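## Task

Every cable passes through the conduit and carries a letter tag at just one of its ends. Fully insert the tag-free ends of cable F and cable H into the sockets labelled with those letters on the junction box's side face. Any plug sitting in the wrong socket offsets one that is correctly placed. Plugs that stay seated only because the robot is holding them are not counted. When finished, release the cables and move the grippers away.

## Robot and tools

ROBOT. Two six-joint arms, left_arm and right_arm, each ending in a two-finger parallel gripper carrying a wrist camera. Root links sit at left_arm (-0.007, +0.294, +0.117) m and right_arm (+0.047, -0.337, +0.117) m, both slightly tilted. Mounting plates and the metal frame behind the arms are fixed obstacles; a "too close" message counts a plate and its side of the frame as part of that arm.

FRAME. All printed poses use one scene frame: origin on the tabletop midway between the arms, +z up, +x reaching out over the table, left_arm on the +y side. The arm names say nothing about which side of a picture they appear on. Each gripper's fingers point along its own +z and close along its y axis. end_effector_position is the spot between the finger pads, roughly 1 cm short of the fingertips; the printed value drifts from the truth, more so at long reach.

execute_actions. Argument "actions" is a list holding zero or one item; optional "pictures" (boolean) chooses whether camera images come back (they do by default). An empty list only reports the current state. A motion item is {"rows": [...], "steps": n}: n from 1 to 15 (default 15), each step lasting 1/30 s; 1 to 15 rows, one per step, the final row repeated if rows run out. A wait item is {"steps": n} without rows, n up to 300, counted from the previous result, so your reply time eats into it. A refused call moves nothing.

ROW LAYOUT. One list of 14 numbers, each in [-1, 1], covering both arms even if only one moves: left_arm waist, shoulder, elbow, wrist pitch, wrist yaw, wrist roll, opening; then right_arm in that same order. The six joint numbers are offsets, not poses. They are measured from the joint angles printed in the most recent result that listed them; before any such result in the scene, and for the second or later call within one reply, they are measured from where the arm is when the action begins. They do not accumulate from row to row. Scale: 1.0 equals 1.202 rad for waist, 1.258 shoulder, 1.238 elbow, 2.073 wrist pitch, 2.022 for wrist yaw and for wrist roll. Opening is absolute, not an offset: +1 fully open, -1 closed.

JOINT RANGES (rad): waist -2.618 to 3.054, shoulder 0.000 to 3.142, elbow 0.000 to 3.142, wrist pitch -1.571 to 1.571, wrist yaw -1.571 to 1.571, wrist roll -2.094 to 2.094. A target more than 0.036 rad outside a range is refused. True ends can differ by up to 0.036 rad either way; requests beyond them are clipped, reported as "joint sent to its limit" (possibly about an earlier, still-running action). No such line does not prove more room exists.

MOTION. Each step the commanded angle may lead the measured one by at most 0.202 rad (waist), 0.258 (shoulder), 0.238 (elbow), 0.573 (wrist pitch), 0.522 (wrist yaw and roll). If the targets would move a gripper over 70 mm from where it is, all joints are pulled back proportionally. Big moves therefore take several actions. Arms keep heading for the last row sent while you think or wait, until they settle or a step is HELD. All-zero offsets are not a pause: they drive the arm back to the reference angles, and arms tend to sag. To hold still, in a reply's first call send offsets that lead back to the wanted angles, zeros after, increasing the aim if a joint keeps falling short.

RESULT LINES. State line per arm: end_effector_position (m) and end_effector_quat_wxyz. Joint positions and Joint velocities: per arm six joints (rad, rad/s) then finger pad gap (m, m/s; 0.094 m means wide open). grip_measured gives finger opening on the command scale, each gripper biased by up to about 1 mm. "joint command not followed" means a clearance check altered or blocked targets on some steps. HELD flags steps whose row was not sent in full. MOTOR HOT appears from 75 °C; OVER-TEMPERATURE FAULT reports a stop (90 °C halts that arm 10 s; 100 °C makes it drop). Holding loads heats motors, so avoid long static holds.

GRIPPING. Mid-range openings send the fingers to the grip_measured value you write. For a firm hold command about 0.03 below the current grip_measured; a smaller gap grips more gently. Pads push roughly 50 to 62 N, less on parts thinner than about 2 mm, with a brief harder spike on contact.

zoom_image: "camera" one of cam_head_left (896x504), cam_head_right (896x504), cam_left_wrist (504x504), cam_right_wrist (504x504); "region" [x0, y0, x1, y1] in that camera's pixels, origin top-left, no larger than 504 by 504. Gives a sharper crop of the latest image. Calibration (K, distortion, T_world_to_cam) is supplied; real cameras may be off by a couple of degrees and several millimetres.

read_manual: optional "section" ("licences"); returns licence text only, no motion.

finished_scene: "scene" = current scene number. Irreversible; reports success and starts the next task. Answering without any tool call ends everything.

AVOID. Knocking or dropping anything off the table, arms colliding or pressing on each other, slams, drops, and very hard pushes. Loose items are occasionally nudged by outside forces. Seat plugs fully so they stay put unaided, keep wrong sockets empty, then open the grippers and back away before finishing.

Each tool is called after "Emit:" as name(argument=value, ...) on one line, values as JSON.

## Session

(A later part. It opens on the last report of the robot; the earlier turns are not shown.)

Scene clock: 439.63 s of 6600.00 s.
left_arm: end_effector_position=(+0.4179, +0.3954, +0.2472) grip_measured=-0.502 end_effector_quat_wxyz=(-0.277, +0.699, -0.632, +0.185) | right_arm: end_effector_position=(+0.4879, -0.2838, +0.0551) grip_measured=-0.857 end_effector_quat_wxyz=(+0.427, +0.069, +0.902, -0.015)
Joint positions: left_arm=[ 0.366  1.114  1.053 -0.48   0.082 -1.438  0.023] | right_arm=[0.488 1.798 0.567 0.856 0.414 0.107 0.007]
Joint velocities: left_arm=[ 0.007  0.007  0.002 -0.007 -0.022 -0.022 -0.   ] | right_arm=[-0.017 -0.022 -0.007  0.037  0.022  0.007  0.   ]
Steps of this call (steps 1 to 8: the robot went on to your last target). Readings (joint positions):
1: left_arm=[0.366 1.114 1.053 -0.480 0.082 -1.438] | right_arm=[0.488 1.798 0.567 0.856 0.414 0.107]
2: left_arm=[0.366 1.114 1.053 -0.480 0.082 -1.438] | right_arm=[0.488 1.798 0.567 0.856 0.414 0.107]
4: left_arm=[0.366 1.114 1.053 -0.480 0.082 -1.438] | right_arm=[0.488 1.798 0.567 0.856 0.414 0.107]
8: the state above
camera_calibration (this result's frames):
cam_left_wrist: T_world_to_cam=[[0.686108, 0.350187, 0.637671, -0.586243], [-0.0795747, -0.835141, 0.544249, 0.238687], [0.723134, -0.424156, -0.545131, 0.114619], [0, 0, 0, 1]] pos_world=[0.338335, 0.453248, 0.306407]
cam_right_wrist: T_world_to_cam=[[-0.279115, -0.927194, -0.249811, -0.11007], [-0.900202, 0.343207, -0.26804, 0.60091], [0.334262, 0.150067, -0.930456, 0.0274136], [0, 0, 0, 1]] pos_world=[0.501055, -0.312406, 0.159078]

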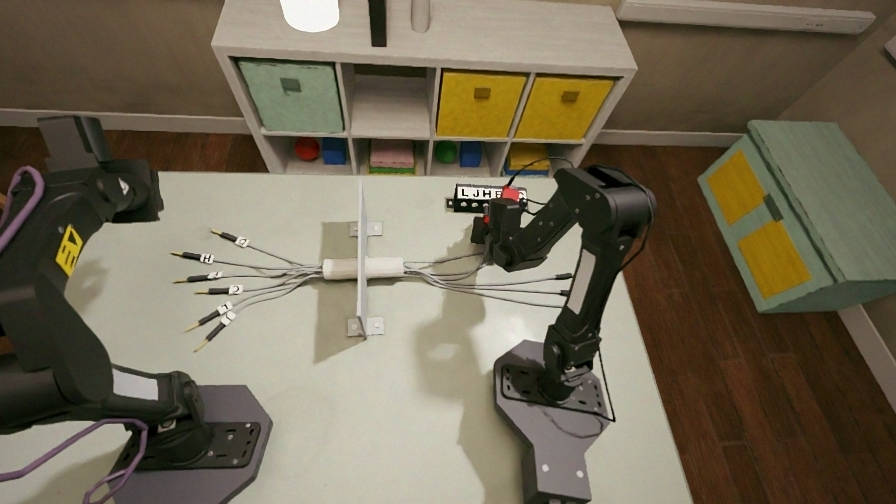

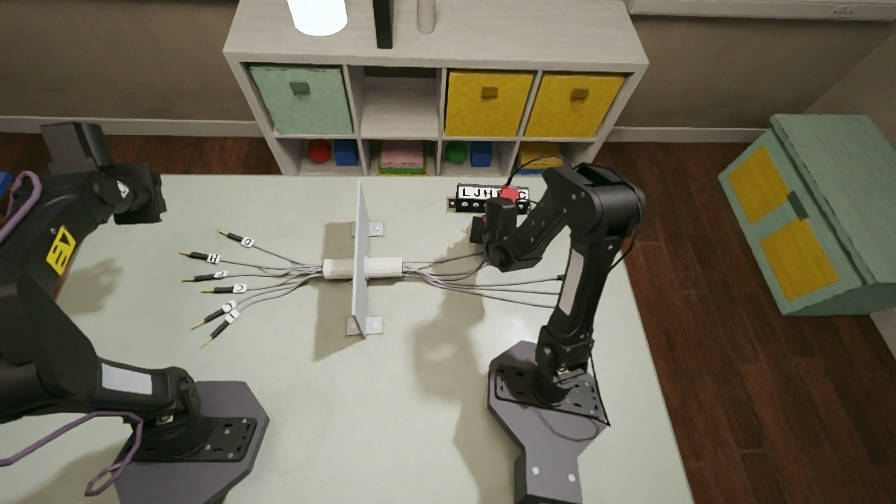

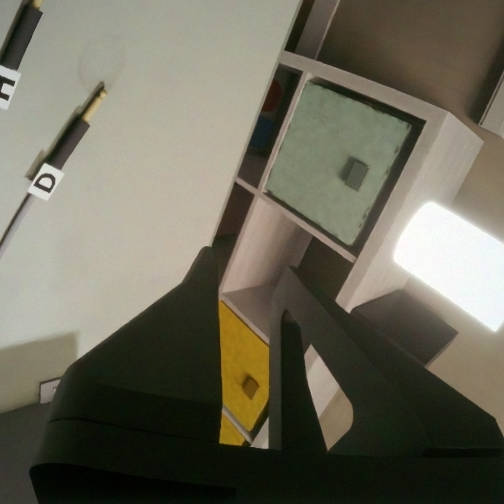

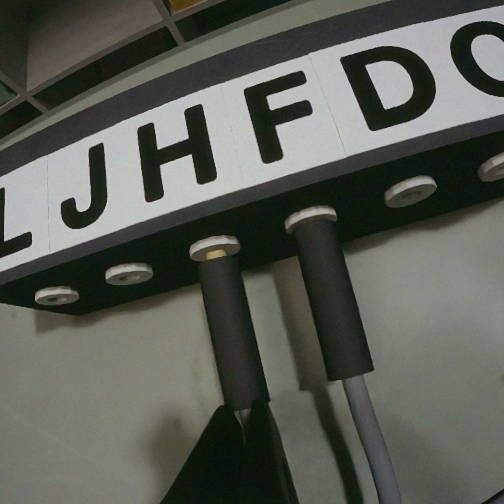

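No motion; larger commands.

Emit:
execute_actions(actions=[{"rows":[[0,0,0,0,0,0,-0.5,0,0,-0.04,0.003,0,0,-0.86],[0,0,0,0,0,0,-0.5,0,0,-0.04,0.003,0,0,-0.86],[0,0,0,0,0,0,-0.5,0,0,-0.04,0.003,0,0,-0.86],[0,0,0,0,0,0,-0.5,0,0,-0.04,0.003,0,0,-0.86],[0,0,0,0,0,0,-0.5,0,0.02,-0.03,0.003,0,0,-0.86]],"steps":13}], pictures=false)

Emit:
execute_actions(actions=[{"steps":8}])

Scene clock: 441.07 s of 6600.00 s.
left_arm: end_effector_position=(+0.4179, +0.3954, +0.2472) grip_measured=-0.502 end_effector_quat_wxyz=(-0.277, +0.699, -0.632, +0.185) | right_arm: end_effector_position=(+0.4771, -0.2836, +0.0462) grip_measured=-0.857 end_effector_quat_wxyz=(+0.414, +0.063, +0.908, -0.015)
Joint positions: left_arm=[ 0.366  1.114  1.053 -0.48   0.083 -1.438  0.023] | right_arm=[0.488 1.808 0.541 0.863 0.408 0.107 0.007]
Joint velocities: left_arm=[-0.007  0.007  0.007  0.007  0.007 -0.037 -0.001] | right_arm=[-0.007  0.002  0.007  0.081 -0.022  0.051 -0.002]
Steps of this call (steps 1 to 15: the robot went on to your last target; steps 16 to 30: nothing new was sent; steps 31 to 43: all 13 steps of this action). Readings (joint positions):
31: left_arm=[0.366 1.114 1.053 -0.480 0.083 -1.438] | right_arm=[0.488 1.798 0.564 0.859 0.414 0.107]
32: left_arm=[0.366 1.114 1.053 -0.480 0.083 -1.438] | right_arm=[0.488 1.798 0.558 0.862 0.414 0.107]
34: left_arm=[0.366 1.114 1.053 -0.480 0.083 -1.438] | right_arm=[0.488 1.798 0.544 0.862 0.410 0.107]
38: left_arm=[0.366 1.114 1.053 -0.480 0.083 -1.438] | right_arm=[0.488 1.805 0.541 0.863 0.408 0.107]
43: the state above

Scene clock: 441.33 s of 6600.00 s.
left_arm: end_effector_position=(+0.4179, +0.3954, +0.2472) grip_measured=-0.502 end_effector_quat_wxyz=(-0.277, +0.699, -0.632, +0.185) | right_arm: end_effector_position=(+0.4771, -0.2836, +0.0462) grip_measured=-0.857 end_effector_quat_wxyz=(+0.414, +0.063, +0.908, -0.015)
Joint positions: left_arm=[ 0.366  1.114  1.053 -0.48   0.083 -1.438  0.023] | right_arm=[0.488 1.808 0.541 0.863 0.408 0.107 0.007]
Joint velocities: left_arm=[-0.027 -0.012 -0.012  0.022 -0.051  0.022 -0.   ] | right_arm=[ 0.002 -0.007 -0.027  0.022  0.037 -0.022 -0.001]
Steps of this call (steps 1 to 8: the robot went on to your last target). Readings (joint positions):
1: left_arm=[0.366 1.114 1.053 -0.480 0.083 -1.438] | right_arm=[0.488 1.808 0.541 0.863 0.408 0.107]
2: left_arm=[0.366 1.114 1.053 -0.480 0.083 -1.438] | right_arm=[0.488 1.808 0.541 0.863 0.408 0.107]
4: left_arm=[0.366 1.114 1.053 -0.480 0.083 -1.438] | right_arm=[0.488 1.808 0.541 0.863 0.408 0.107]
8: the state above
camera_calibration (this result's frames):
cam_left_wrist: T_world_to_cam=[[0.686149, 0.350207, 0.637616, -0.586241], [-0.0798116, -0.834965, 0.544485, 0.238604], [0.72307, -0.424487, -0.54496, 0.114694], [0, 0, 0, 1]] pos_world=[0.338361, 0.453218, 0.306384]
cam_right_wrist: T_world_to_cam=[[-0.275875, -0.930986, -0.239078, -0.118224], [-0.910969, 0.332593, -0.24396, 0.589712], [0.306639, 0.15049, -0.939854, 0.0363972], [0, 0, 0, 1]] pos_world=[0.493434, -0.311676, 0.14981]

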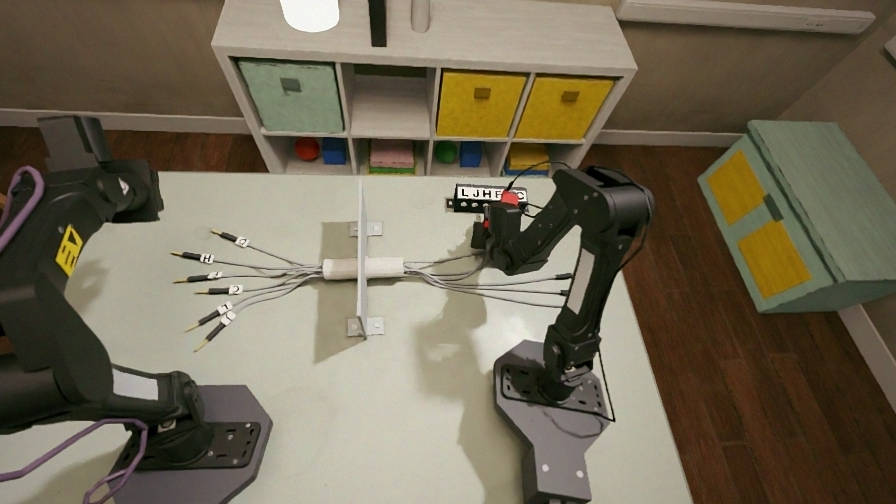

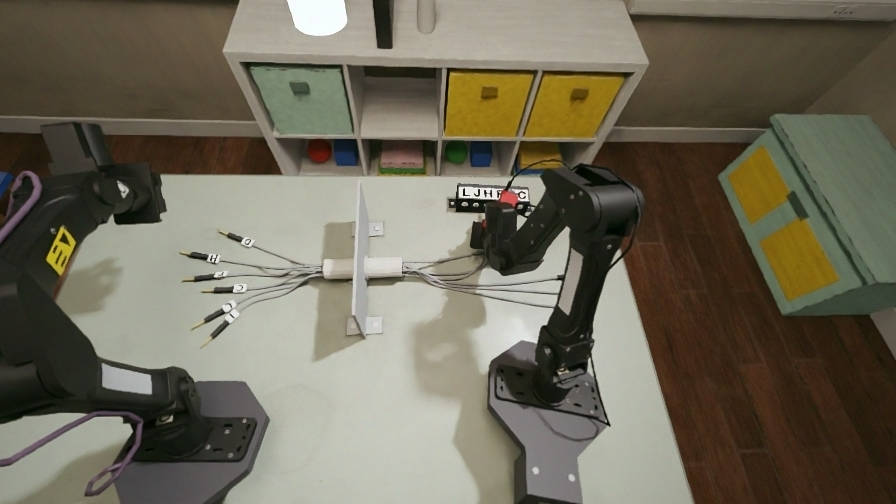

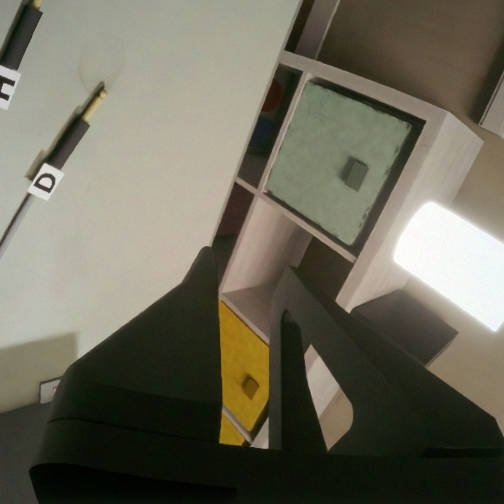

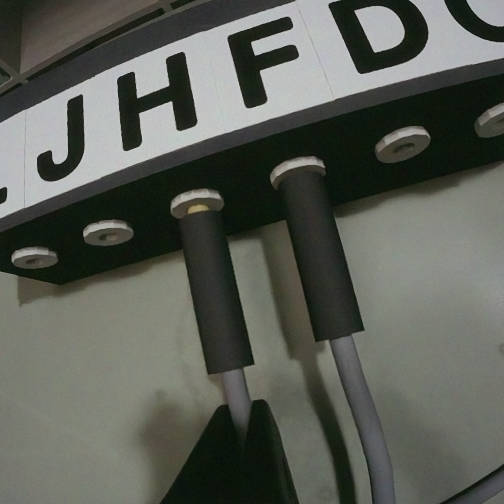

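Emit:
execute_actions(actions=[{"rows":[[0,0,0,0,0,0,-0.5,0,0.01,0.03,0.005,0,0,-0.86],[0,0,0,0,0,0,-0.5,0,0.015,0.045,0.005,0,0,-0.86],[0,0,0,0,0,0,-0.5,0,0.02,0.055,0.005,0,0,-0.86],[0,0,0,0,0,0,-0.5,0,0.025,0.06,0.005,0,0,-0.86]],"steps":12}], pictures=false)

Emit:
execute_actions(actions=[{"steps":8}])

Scene clock: 442.53 s of 6600.00 s.
left_arm: end_effector_position=(+0.4179, +0.3954, +0.2472) grip_measured=-0.502 end_effector_quat_wxyz=(-0.277, +0.699, -0.632, +0.185) | right_arm: end_effector_position=(+0.4862, -0.2823, +0.0461) grip_measured=-0.857 end_effector_quat_wxyz=(+0.418, +0.066, +0.906, -0.017)
Joint positions: left_arm=[ 0.366  1.114  1.053 -0.48   0.083 -1.438  0.023] | right_arm=[0.488 1.827 0.577 0.856 0.414 0.107 0.007]
Joint velocities: left_arm=[-0.012 -0.002  0.012 -0.037 -0.007 -0.051 -0.   ] | right_arm=[-0.002 -0.002  0.007 -0.066 -0.007  0.022 -0.001]
Steps of this call (steps 1 to 15: the robot went on to your last target; steps 16 to 24: nothing new was sent; steps 25 to 36: all 12 steps of this action). Readings (joint positions):
25: left_arm=[0.366 1.114 1.053 -0.480 0.083 -1.438] | right_arm=[0.488 1.808 0.541 0.863 0.407 0.107]
26: left_arm=[0.366 1.114 1.053 -0.480 0.083 -1.438] | right_arm=[0.488 1.808 0.544 0.862 0.407 0.107]
28: left_arm=[0.366 1.114 1.053 -0.480 0.083 -1.438] | right_arm=[0.488 1.817 0.564 0.861 0.409 0.107]
32: left_arm=[0.366 1.114 1.053 -0.480 0.083 -1.438] | right_arm=[0.488 1.827 0.577 0.856 0.414 0.107]
36: the state above

Scene clock: 442.80 s of 6600.00 s.
left_arm: end_effector_position=(+0.4179, +0.3954, +0.2472) grip_measured=-0.502 end_effector_quat_wxyz=(-0.277, +0.699, -0.632, +0.185) | right_arm: end_effector_position=(+0.4862, -0.2823, +0.0461) grip_measured=-0.857 end_effector_quat_wxyz=(+0.418, +0.066, +0.906, -0.017)
Joint positions: left_arm=[ 0.366  1.114  1.053 -0.48   0.083 -1.438  0.023] | right_arm=[0.488 1.827 0.577 0.856 0.414 0.107 0.007]
Joint velocities: left_arm=[-0.002 -0.012  0.002  0.022 -0.007 -0.051  0.001] | right_arm=[ 0.017 -0.007 -0.002  0.007  0.007 -0.007  0.001]
Steps of this call (steps 1 to 8: the robot went on to your last target). Readings (joint positions):
1: left_arm=[0.366 1.114 1.053 -0.480 0.083 -1.438] | right_arm=[0.488 1.827 0.577 0.856 0.414 0.107]
2: left_arm=[0.366 1.114 1.053 -0.480 0.083 -1.438] | right_arm=[0.488 1.827 0.577 0.856 0.414 0.107]
4: left_arm=[0.366 1.114 1.053 -0.480 0.083 -1.438] | right_arm=[0.488 1.827 0.577 0.856 0.414 0.107]
8: the state above
camera_calibration (this result's frames):
cam_left_wrist: T_world_to_cam=[[0.686149, 0.350207, 0.637616, -0.586241], [-0.0798116, -0.834965, 0.544485, 0.238604], [0.72307, -0.424487, -0.54496, 0.114694], [0, 0, 0, 1]] pos_world=[0.338361, 0.453218, 0.306384]
cam_right_wrist: T_world_to_cam=[[-0.280163, -0.92966, -0.239252, -0.112056], [-0.906763, 0.338099, -0.251931, 0.597511], [0.315101, 0.146363, -0.937704, 0.0279539], [0, 0, 0, 1]] pos_world=[0.501599, -0.310283, 0.149935]

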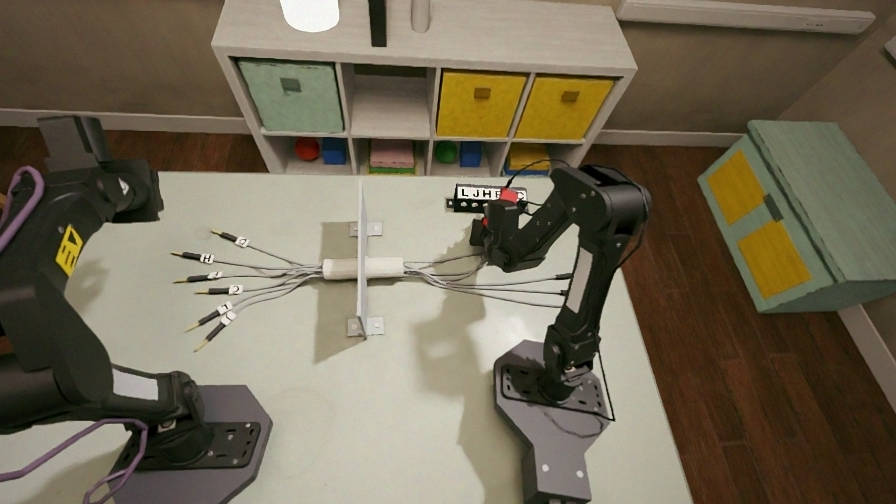

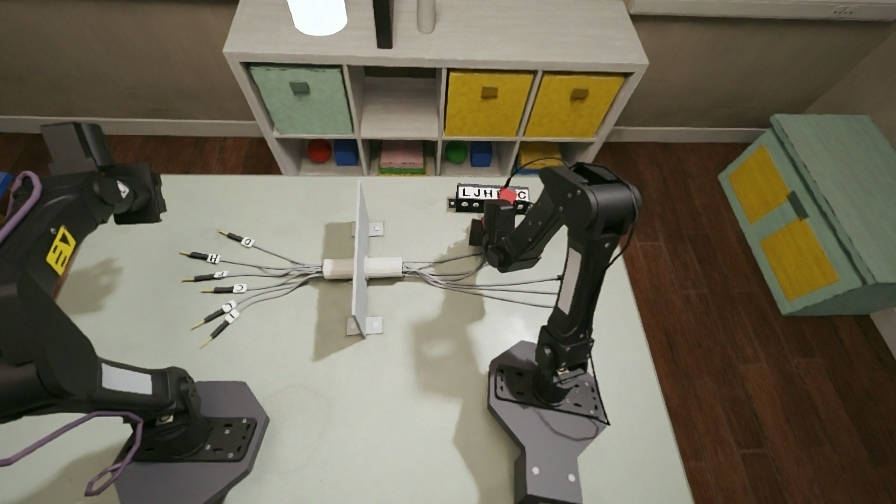

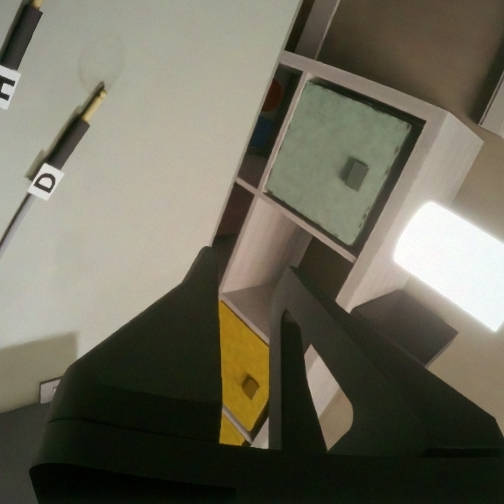

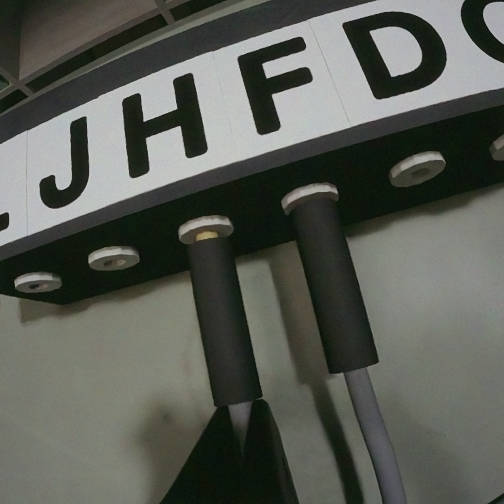

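In contact at z .046, finger face against lower rear. Push with q3 and q4.

Emit:
execute_actions(actions=[{"rows":[[0,0,0,0,0,0,-0.5,0,0,0.03,0.02,0,0,-0.86],[0,0,0,0,0,0,-0.5,0,0,0.05,0.035,0,0,-0.86],[0,0,0,0,0,0,-0.5,0,0.01,0.07,0.05,0,0,-0.86],[0,0,0,0,0,0,-0.5,0,0.02,0.09,0.065,0,0,-0.86],[0,0,0,0,0,0,-0.5,0,0.03,0.11,0.08,0,0,-0.86]],"steps":11}], pictures=false)

Emit:
execute_actions(actions=[{"rows":[[0,0,0,0,0,0,-0.5,0,0,0,0,0,0,-0.86]],"steps":6}])

Scene clock: 443.93 s of 6600.00 s.
left_arm: end_effector_position=(+0.4179, +0.3954, +0.2472) grip_measured=-0.502 end_effector_quat_wxyz=(-0.277, +0.699, -0.632, +0.185) | right_arm: end_effector_position=(+0.4944, -0.2823, +0.0354) grip_measured=-0.857 end_effector_quat_wxyz=(+0.413, +0.069, +0.908, -0.030)
Joint positions: left_arm=[ 0.366  1.114  1.053 -0.48   0.083 -1.438  0.023] | right_arm=[0.488 1.886 0.629 0.848 0.44  0.107 0.007]
Joint velocities: left_arm=[-0.002  0.002 -0.007  0.037 -0.007 -0.007 -0.   ] | right_arm=[ 0.002 -0.017 -0.017  0.037 -0.037 -0.037 -0.001]
Steps of this call (steps 1 to 15: the robot went on to your last target; steps 16 to 23: nothing new was sent; steps 24 to 34: all 11 steps of this action). Readings (joint positions):
24: left_arm=[0.366 1.114 1.053 -0.480 0.083 -1.438] | right_arm=[0.488 1.827 0.577 0.856 0.414 0.107]
25: left_arm=[0.366 1.114 1.053 -0.480 0.083 -1.438] | right_arm=[0.488 1.827 0.579 0.856 0.415 0.107]
27: left_arm=[0.366 1.114 1.053 -0.480 0.083 -1.438] | right_arm=[0.488 1.832 0.586 0.853 0.419 0.107]
31: left_arm=[0.366 1.114 1.053 -0.480 0.083 -1.438] | right_arm=[0.488 1.879 0.624 0.848 0.436 0.107]
34: the state above

Scene clock: 444.13 s of 6600.00 s.
left_arm: end_effector_position=(+0.4179, +0.3954, +0.2472) grip_measured=-0.502 end_effector_quat_wxyz=(-0.277, +0.699, -0.632, +0.185) | right_arm: end_effector_position=(+0.4921, -0.2827, +0.0330) grip_measured=-0.857 end_effector_quat_wxyz=(+0.407, +0.067, +0.910, -0.032)
Joint positions: left_arm=[ 0.366  1.114  1.053 -0.48   0.083 -1.438  0.023] | right_arm=[0.488 1.887 0.628 0.837 0.442 0.107 0.007]
Joint velocities: left_arm=[ 0.012 -0.007  0.002 -0.022  0.051  0.022 -0.   ] | right_arm=[ 0.007 -0.017  0.002 -0.095 -0.037  0.007  0.   ]
Steps of this call (steps 1 to 6: all 6 steps of this action). Readings (joint positions):
1: left_arm=[0.366 1.114 1.053 -0.480 0.083 -1.438] | right_arm=[0.488 1.887 0.628 0.839 0.442 0.107]
2: left_arm=[0.366 1.114 1.053 -0.480 0.083 -1.438] | right_arm=[0.488 1.887 0.628 0.837 0.442 0.107]
4: left_arm=[0.366 1.114 1.053 -0.480 0.083 -1.438] | right_arm=[0.488 1.887 0.628 0.837 0.442 0.107]
6: the state above
camera_calibration (this result's frames):
cam_left_wrist: T_world_to_cam=[[0.686149, 0.350207, 0.637616, -0.586241], [-0.0798116, -0.834965, 0.544485, 0.238604], [0.72307, -0.424487, -0.54496, 0.114694], [0, 0, 0, 1]] pos_world=[0.338361, 0.453218, 0.306384]
cam_right_wrist: T_world_to_cam=[[-0.300008, -0.930822, -0.208724, -0.105453], [-0.907687, 0.345849, -0.237683, 0.601803], [0.293428, 0.118149, -0.948652, 0.0169037], [0, 0, 0, 1]] pos_world=[0.509652, -0.308288, 0.137064]

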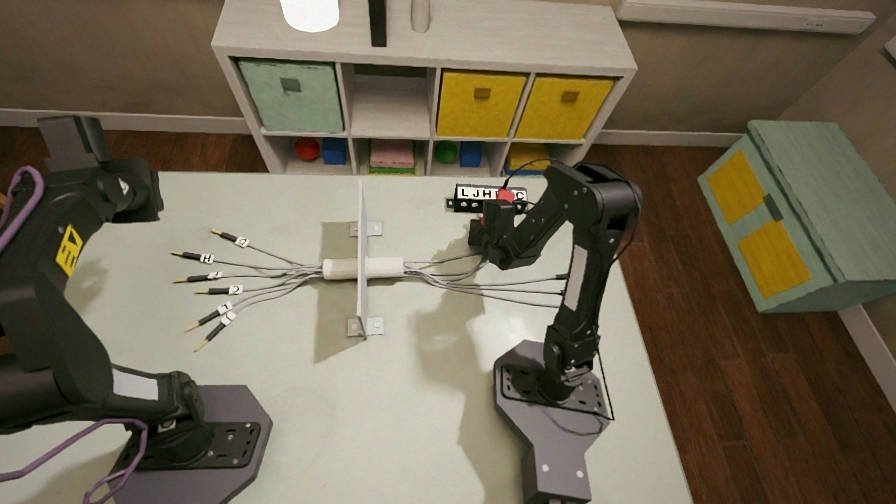

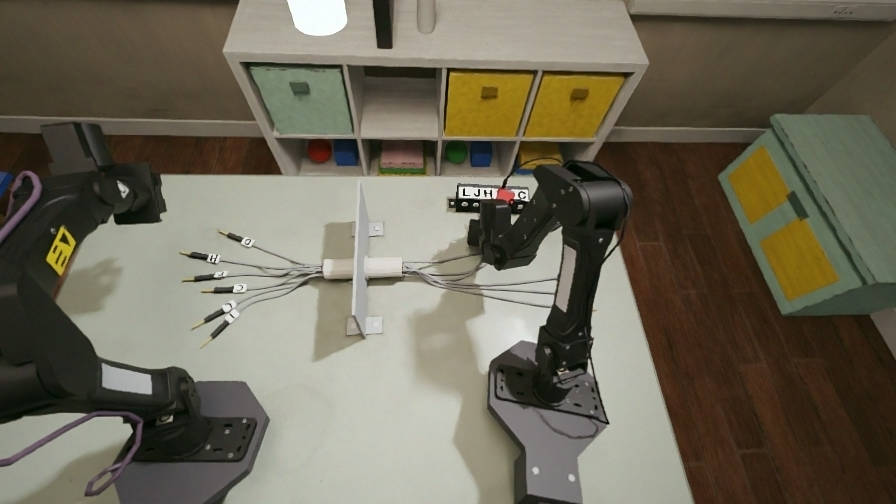

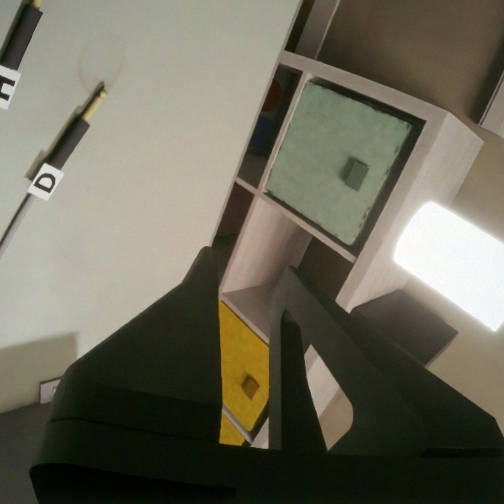

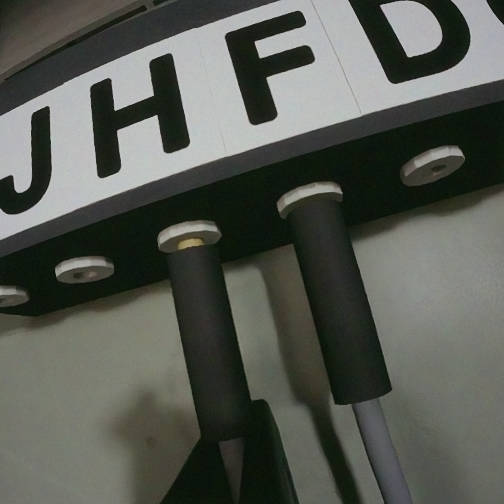

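Emit:
execute_actions(actions=[{"rows":[[0,0,0,0,0,0,-0.5,0,0,-0.07,0.008,-0.015,0,-0.84],[0,0,0,0,0,0,-0.5,0,0,-0.07,0.008,-0.015,0,-0.84],[0,0,0,0,0,0,-0.5,0,0,-0.07,0.008,-0.015,0,-0.84],[0,0,0,0,0,0,-0.5,0,-0.04,-0.07,0.008,-0.015,0,-0.84],[0,0,0,0,0,0,-0.5,0,-0.07,-0.07,0.008,-0.015,0,-0.85],[0,0,0,0,0,0,-0.5,0,-0.092,-0.07,0.008,-0.015,0,-0.86]],"steps":15}], pictures=false)

Emit:
execute_actions(actions=[{"steps":10}])

Scene clock: 446.13 s of 6600.00 s.
left_arm: end_effector_position=(+0.4179, +0.3954, +0.2472) grip_measured=-0.502 end_effector_quat_wxyz=(-0.277, +0.699, -0.632, +0.185) | right_arm: end_effector_position=(+0.4779, -0.2841, +0.0484) grip_measured=-0.857 end_effector_quat_wxyz=(+0.413, +0.063, +0.908, -0.016)
Joint positions: left_arm=[ 0.366  1.114  1.053 -0.48   0.083 -1.438  0.023] | right_arm=[0.488 1.795 0.546 0.842 0.409 0.107 0.007]
Joint velocities: left_arm=[-0.012 -0.012  0.002 -0.022 -0.051 -0.051 -0.   ] | right_arm=[-0.002 -0.007 -0.007 -0.051  0.051 -0.037 -0.   ]
Steps of this call (steps 1 to 15: the robot went on to your last target; steps 16 to 45: nothing new was sent; steps 46 to 60: all 15 steps of this action). Readings (joint positions):
46: left_arm=[0.366 1.114 1.053 -0.480 0.083 -1.438] | right_arm=[0.488 1.887 0.620 0.842 0.439 0.107]
47: left_arm=[0.366 1.114 1.053 -0.480 0.083 -1.438] | right_arm=[0.488 1.887 0.604 0.853 0.435 0.107]
49: left_arm=[0.366 1.114 1.053 -0.480 0.083 -1.438] | right_arm=[0.488 1.886 0.572 0.852 0.428 0.107]
53: left_arm=[0.366 1.114 1.053 -0.480 0.083 -1.438] | right_arm=[0.488 1.830 0.546 0.829 0.416 0.107]
60: the state above

Scene clock: 446.47 s of 6600.00 s.
left_arm: end_effector_position=(+0.4179, +0.3954, +0.2472) grip_measured=-0.502 end_effector_quat_wxyz=(-0.277, +0.699, -0.632, +0.185) | right_arm: end_effector_position=(+0.4779, -0.2841, +0.0484) grip_measured=-0.857 end_effector_quat_wxyz=(+0.413, +0.063, +0.908, -0.016)
Joint positions: left_arm=[ 0.366  1.114  1.053 -0.48   0.083 -1.438  0.023] | right_arm=[0.488 1.795 0.546 0.842 0.409 0.107 0.007]
Joint velocities: left_arm=[-0.017  0.007 -0.002 -0.037 -0.037 -0.037 -0.   ] | right_arm=[ 0.002 -0.012  0.012  0.037 -0.007 -0.007 -0.   ]
Steps of this call (steps 1 to 10: the robot went on to your last target). Readings (joint positions):
1: left_arm=[0.366 1.114 1.053 -0.480 0.083 -1.438] | right_arm=[0.488 1.795 0.546 0.842 0.409 0.107]
2: left_arm=[0.366 1.114 1.053 -0.480 0.083 -1.438] | right_arm=[0.488 1.795 0.546 0.842 0.409 0.107]
4: left_arm=[0.366 1.114 1.053 -0.480 0.083 -1.438] | right_arm=[0.488 1.795 0.546 0.842 0.409 0.107]
8: left_arm=[0.366 1.114 1.053 -0.480 0.083 -1.438] | right_arm=[0.488 1.795 0.546 0.842 0.409 0.107]
10: the state above
camera_calibration (this result's frames):
cam_left_wrist: T_world_to_cam=[[0.686149, 0.350207, 0.637616, -0.586241], [-0.0798116, -0.834965, 0.544485, 0.238604], [0.72307, -0.424487, -0.54496, 0.114694], [0, 0, 0, 1]] pos_world=[0.338361, 0.453218, 0.306384]
cam_right_wrist: T_world_to_cam=[[-0.277044, -0.931307, -0.236461, -0.11761], [-0.911615, 0.332534, -0.24162, 0.591389], [0.303653, 0.148622, -0.94112, 0.0392424], [0, 0, 0, 1]] pos_world=[0.49462, -0.31202, 0.152013]

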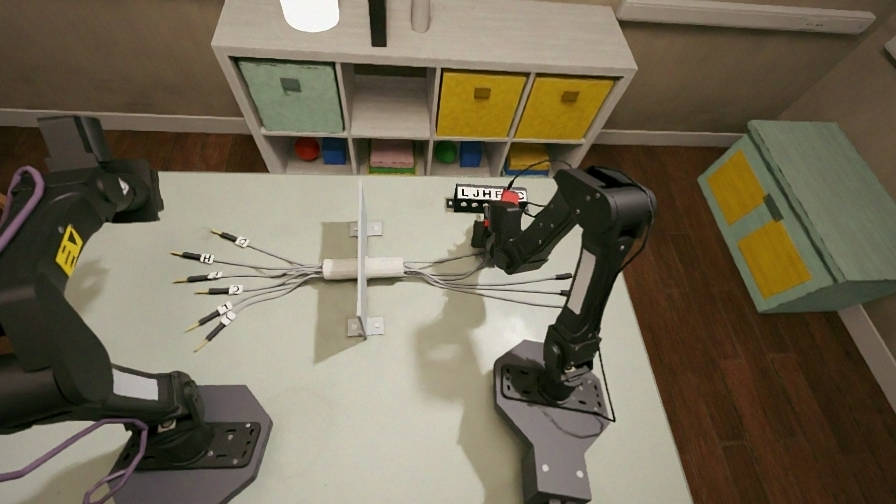

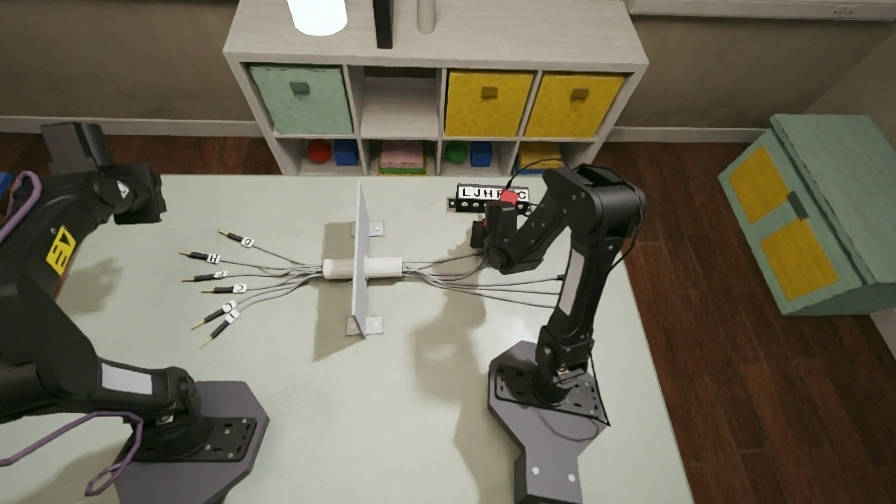

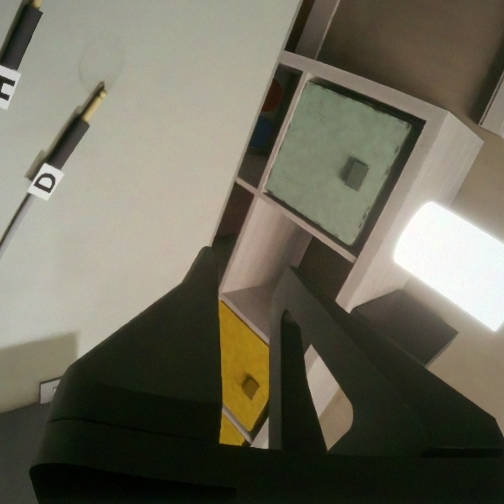

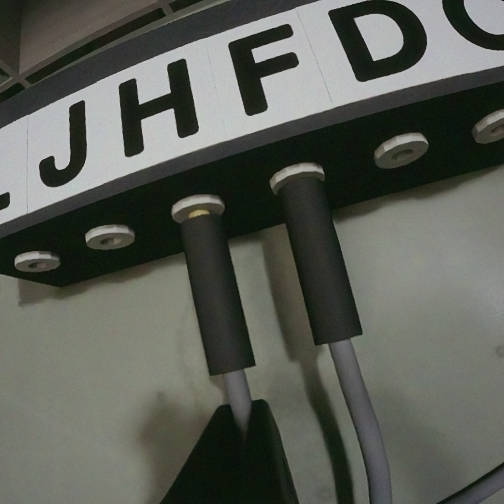

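Emit:
execute_actions(actions=[{"rows":[[0,0,0,0,0,0,-0.5,0,0.008,0.03,0.008,0,0,-0.86],[0,0,0,0,0,0,-0.5,0,0.008,0.04,0.008,0,0,-0.86],[0,0,0,0,0,0,-0.5,0,0.005,0.05,0.01,0,0,-0.86],[0,0,0,0,0,0,-0.5,0,0,0.06,0.015,0,0,-0.86],[0,0,0,0,0,0,-0.5,0,0,0.07,0.02,0,0,-0.86],[0,0,0,0,0,0,-0.5,0,0,0.08,0.03,0,0,-0.86],[0,0,0,0,0,0,-0.5,0,0,0.09,0.04,0,0,-0.86]],"steps":13}], pictures=false)

Emit:
execute_actions(actions=[{"rows":[[0,0,0,0,0,0,-0.5,0,0,0,0,0,0,-0.86]],"steps":6}])

Scene clock: 447.80 s of 6600.00 s.
left_arm: end_effector_position=(+0.4179, +0.3954, +0.2472) grip_measured=-0.502 end_effector_quat_wxyz=(-0.277, +0.699, -0.632, +0.185) | right_arm: end_effector_position=(+0.4927, -0.2838, +0.0576) grip_measured=-0.857 end_effector_quat_wxyz=(+0.428, +0.070, +0.901, -0.016)
Joint positions: left_arm=[ 0.366  1.114  1.053 -0.48   0.083 -1.438  0.023] | right_arm=[0.488 1.795 0.586 0.837 0.418 0.107 0.007]
Joint velocities: left_arm=[ 0.012 -0.007 -0.017 -0.051 -0.037  0.11   0.   ] | right_arm=[-0.007  0.017 -0.012 -0.022 -0.007 -0.037 -0.001]
Steps of this call (steps 1 to 15: the robot went on to your last target; steps 16 to 27: nothing new was sent; steps 28 to 40: all 13 steps of this action). Readings (joint positions):
28: left_arm=[0.366 1.114 1.053 -0.480 0.083 -1.438] | right_arm=[0.488 1.795 0.546 0.842 0.409 0.107]
29: left_arm=[0.366 1.114 1.053 -0.480 0.083 -1.438] | right_arm=[0.488 1.795 0.548 0.841 0.409 0.107]
31: left_arm=[0.366 1.114 1.053 -0.480 0.083 -1.438] | right_arm=[0.488 1.795 0.563 0.840 0.409 0.107]
35: left_arm=[0.366 1.114 1.053 -0.480 0.083 -1.438] | right_arm=[0.488 1.795 0.586 0.837 0.418 0.107]
40: the state above

Scene clock: 448.00 s of 6600.00 s.
left_arm: end_effector_position=(+0.4179, +0.3954, +0.2472) grip_measured=-0.502 end_effector_quat_wxyz=(-0.277, +0.699, -0.632, +0.185) | right_arm: end_effector_position=(+0.4915, -0.2840, +0.0565) grip_measured=-0.857 end_effector_quat_wxyz=(+0.426, +0.070, +0.902, -0.017)
Joint positions: left_arm=[ 0.366  1.114  1.053 -0.48   0.083 -1.438  0.023] | right_arm=[0.488 1.795 0.584 0.833 0.418 0.107 0.007]
Joint velocities: left_arm=[-0.007  0.002  0.007  0.022 -0.066  0.081 -0.001] | right_arm=[-0.007 -0.002 -0.012  0.066 -0.037  0.022  0.001]
Steps of this call (steps 1 to 6: all 6 steps of this action). Readings (joint positions):
1: left_arm=[0.366 1.114 1.053 -0.480 0.083 -1.438] | right_arm=[0.488 1.795 0.585 0.833 0.418 0.107]
2: left_arm=[0.366 1.114 1.053 -0.480 0.083 -1.438] | right_arm=[0.488 1.795 0.584 0.833 0.418 0.107]
4: left_arm=[0.366 1.114 1.053 -0.480 0.083 -1.438] | right_arm=[0.488 1.795 0.584 0.833 0.418 0.107]
6: the state above
camera_calibration (this result's frames):
cam_left_wrist: T_world_to_cam=[[0.686149, 0.350207, 0.637616, -0.586241], [-0.0798116, -0.834965, 0.544485, 0.238604], [0.72307, -0.424487, -0.54496, 0.114694], [0, 0, 0, 1]] pos_world=[0.338361, 0.453218, 0.306384]
cam_right_wrist: T_world_to_cam=[[-0.282511, -0.927293, -0.24559, -0.107456], [-0.899988, 0.344822, -0.266682, 0.604865], [0.331977, 0.145688, -0.931969, 0.0274599], [0, 0, 0, 1]] pos_world=[0.504898, -0.312215, 0.160508]

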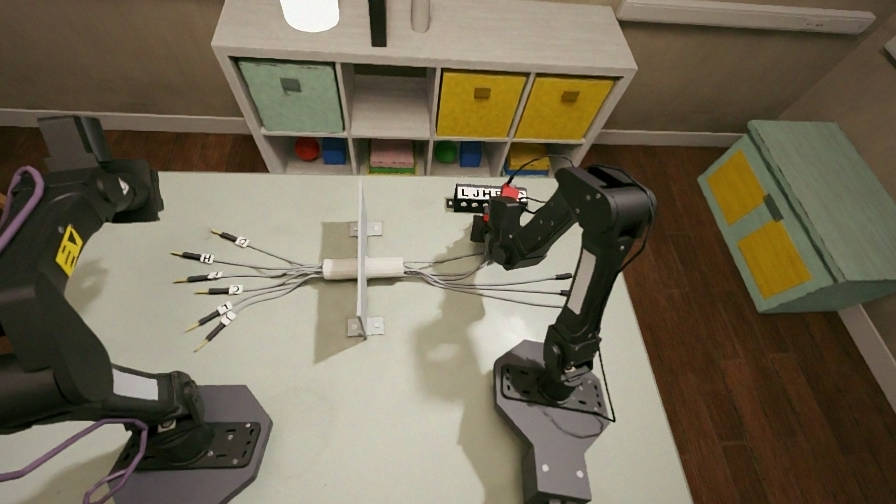

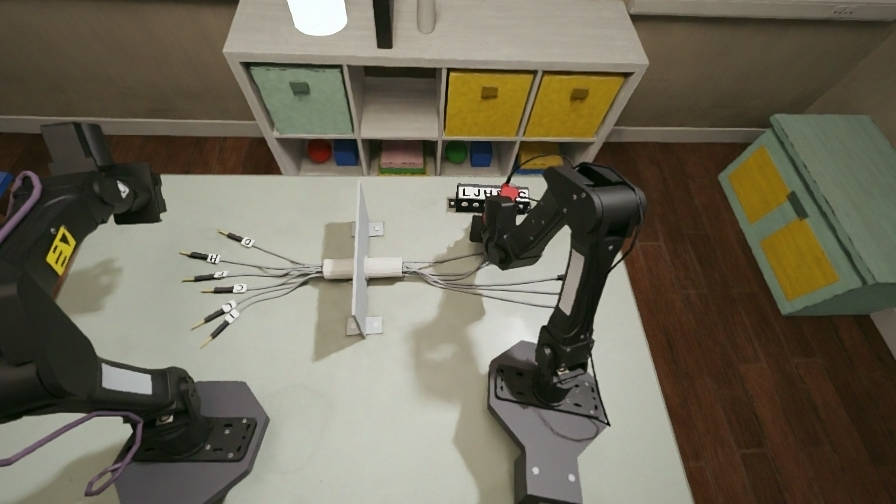

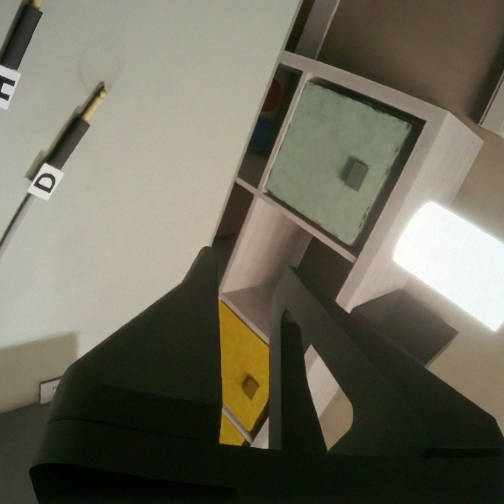

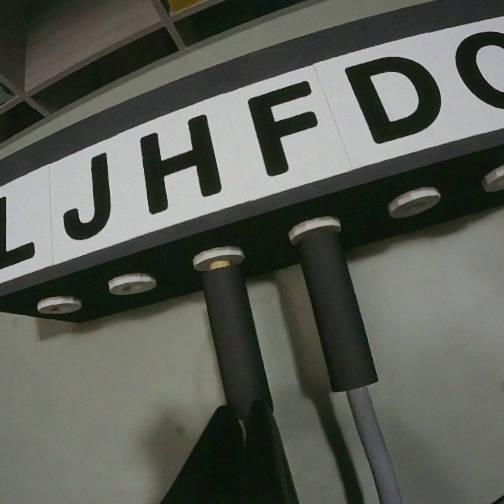

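Emit:
execute_actions(actions=[])

Scene clock: 450.93 s of 6600.00 s.
left_arm: end_effector_position=(+0.4179, +0.3954, +0.2472) grip_measured=-0.502 end_effector_quat_wxyz=(-0.277, +0.699, -0.632, +0.185) | right_arm: end_effector_position=(+0.4915, -0.2840, +0.0565) grip_measured=-0.857 end_effector_quat_wxyz=(+0.426, +0.070, +0.902, -0.017)
Joint positions: left_arm=[ 0.366  1.114  1.053 -0.48   0.083 -1.438  0.023] | right_arm=[0.488 1.795 0.584 0.833 0.418 0.107 0.007]
Joint velocities: left_arm=[ 0.002  0.007 -0.022  0.037 -0.037 -0.095  0.   ] | right_arm=[-0.007 -0.007  0.002 -0.022 -0.095  0.022 -0.001]
Steps of this call (steps 1 to 15: the robot went on to your last target; steps 16 to 88: nothing new was sent). Readings (joint positions):
1: left_arm=[0.366 1.114 1.053 -0.480 0.083 -1.438] | right_arm=[0.488 1.795 0.584 0.833 0.418 0.107]
2: left_arm=[0.366 1.114 1.053 -0.480 0.083 -1.438] | right_arm=[0.488 1.795 0.584 0.833 0.418 0.107]
4: left_arm=[0.366 1.114 1.053 -0.480 0.083 -1.438] | right_arm=[0.488 1.795 0.584 0.833 0.418 0.107]
8: left_arm=[0.366 1.114 1.053 -0.480 0.083 -1.438] | right_arm=[0.488 1.795 0.584 0.833 0.418 0.107]
88: the state above
All arms were judged still, so your last target was given up. Only a new action makes them travel on or press farther. Fingers that are still opening or closing keep moving.
camera_calibration (this result's frames):
cam_left_wrist: T_world_to_cam=[[0.686149, 0.350207, 0.637616, -0.586241], [-0.0798116, -0.834965, 0.544485, 0.238604], [0.72307, -0.424487, -0.54496, 0.114694], [0, 0, 0, 1]] pos_world=[0.338361, 0.453218, 0.306384]
cam_right_wrist: T_world_to_cam=[[-0.282511, -0.927293, -0.24559, -0.107456], [-0.899988, 0.344822, -0.266682, 0.604865], [0.331977, 0.145688, -0.931969, 0.0274599], [0, 0, 0, 1]] pos_world=[0.504898, -0.312215, 0.160508]

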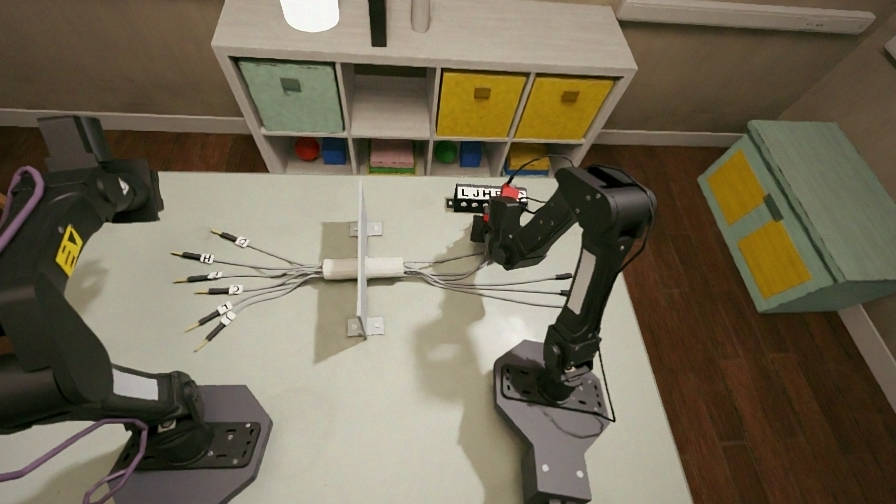

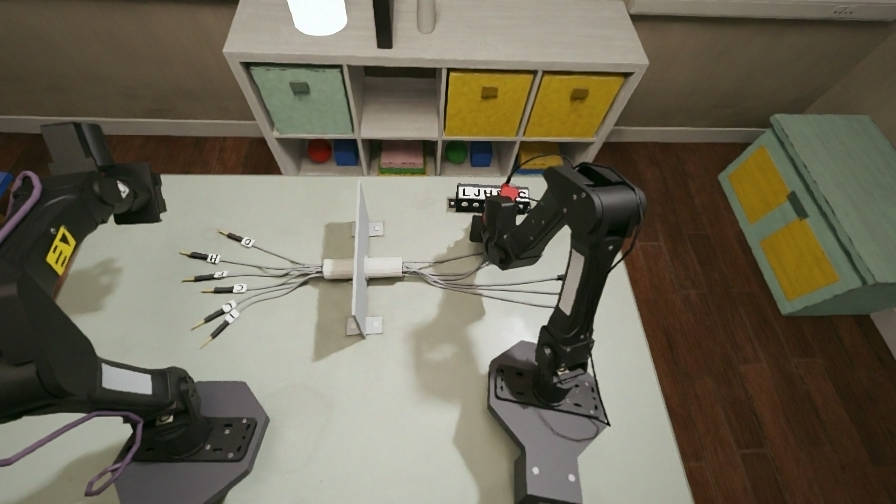

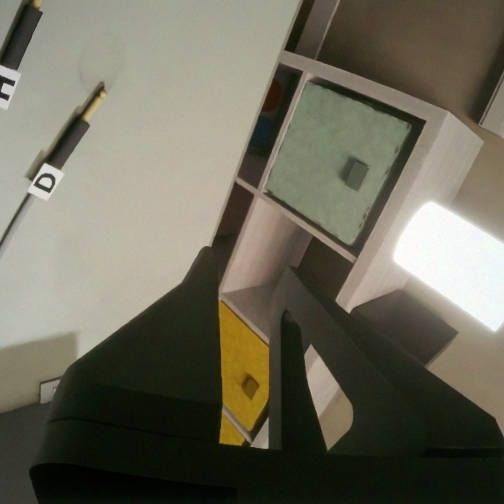

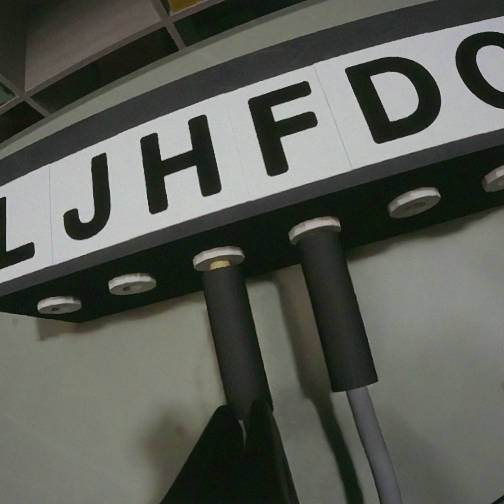

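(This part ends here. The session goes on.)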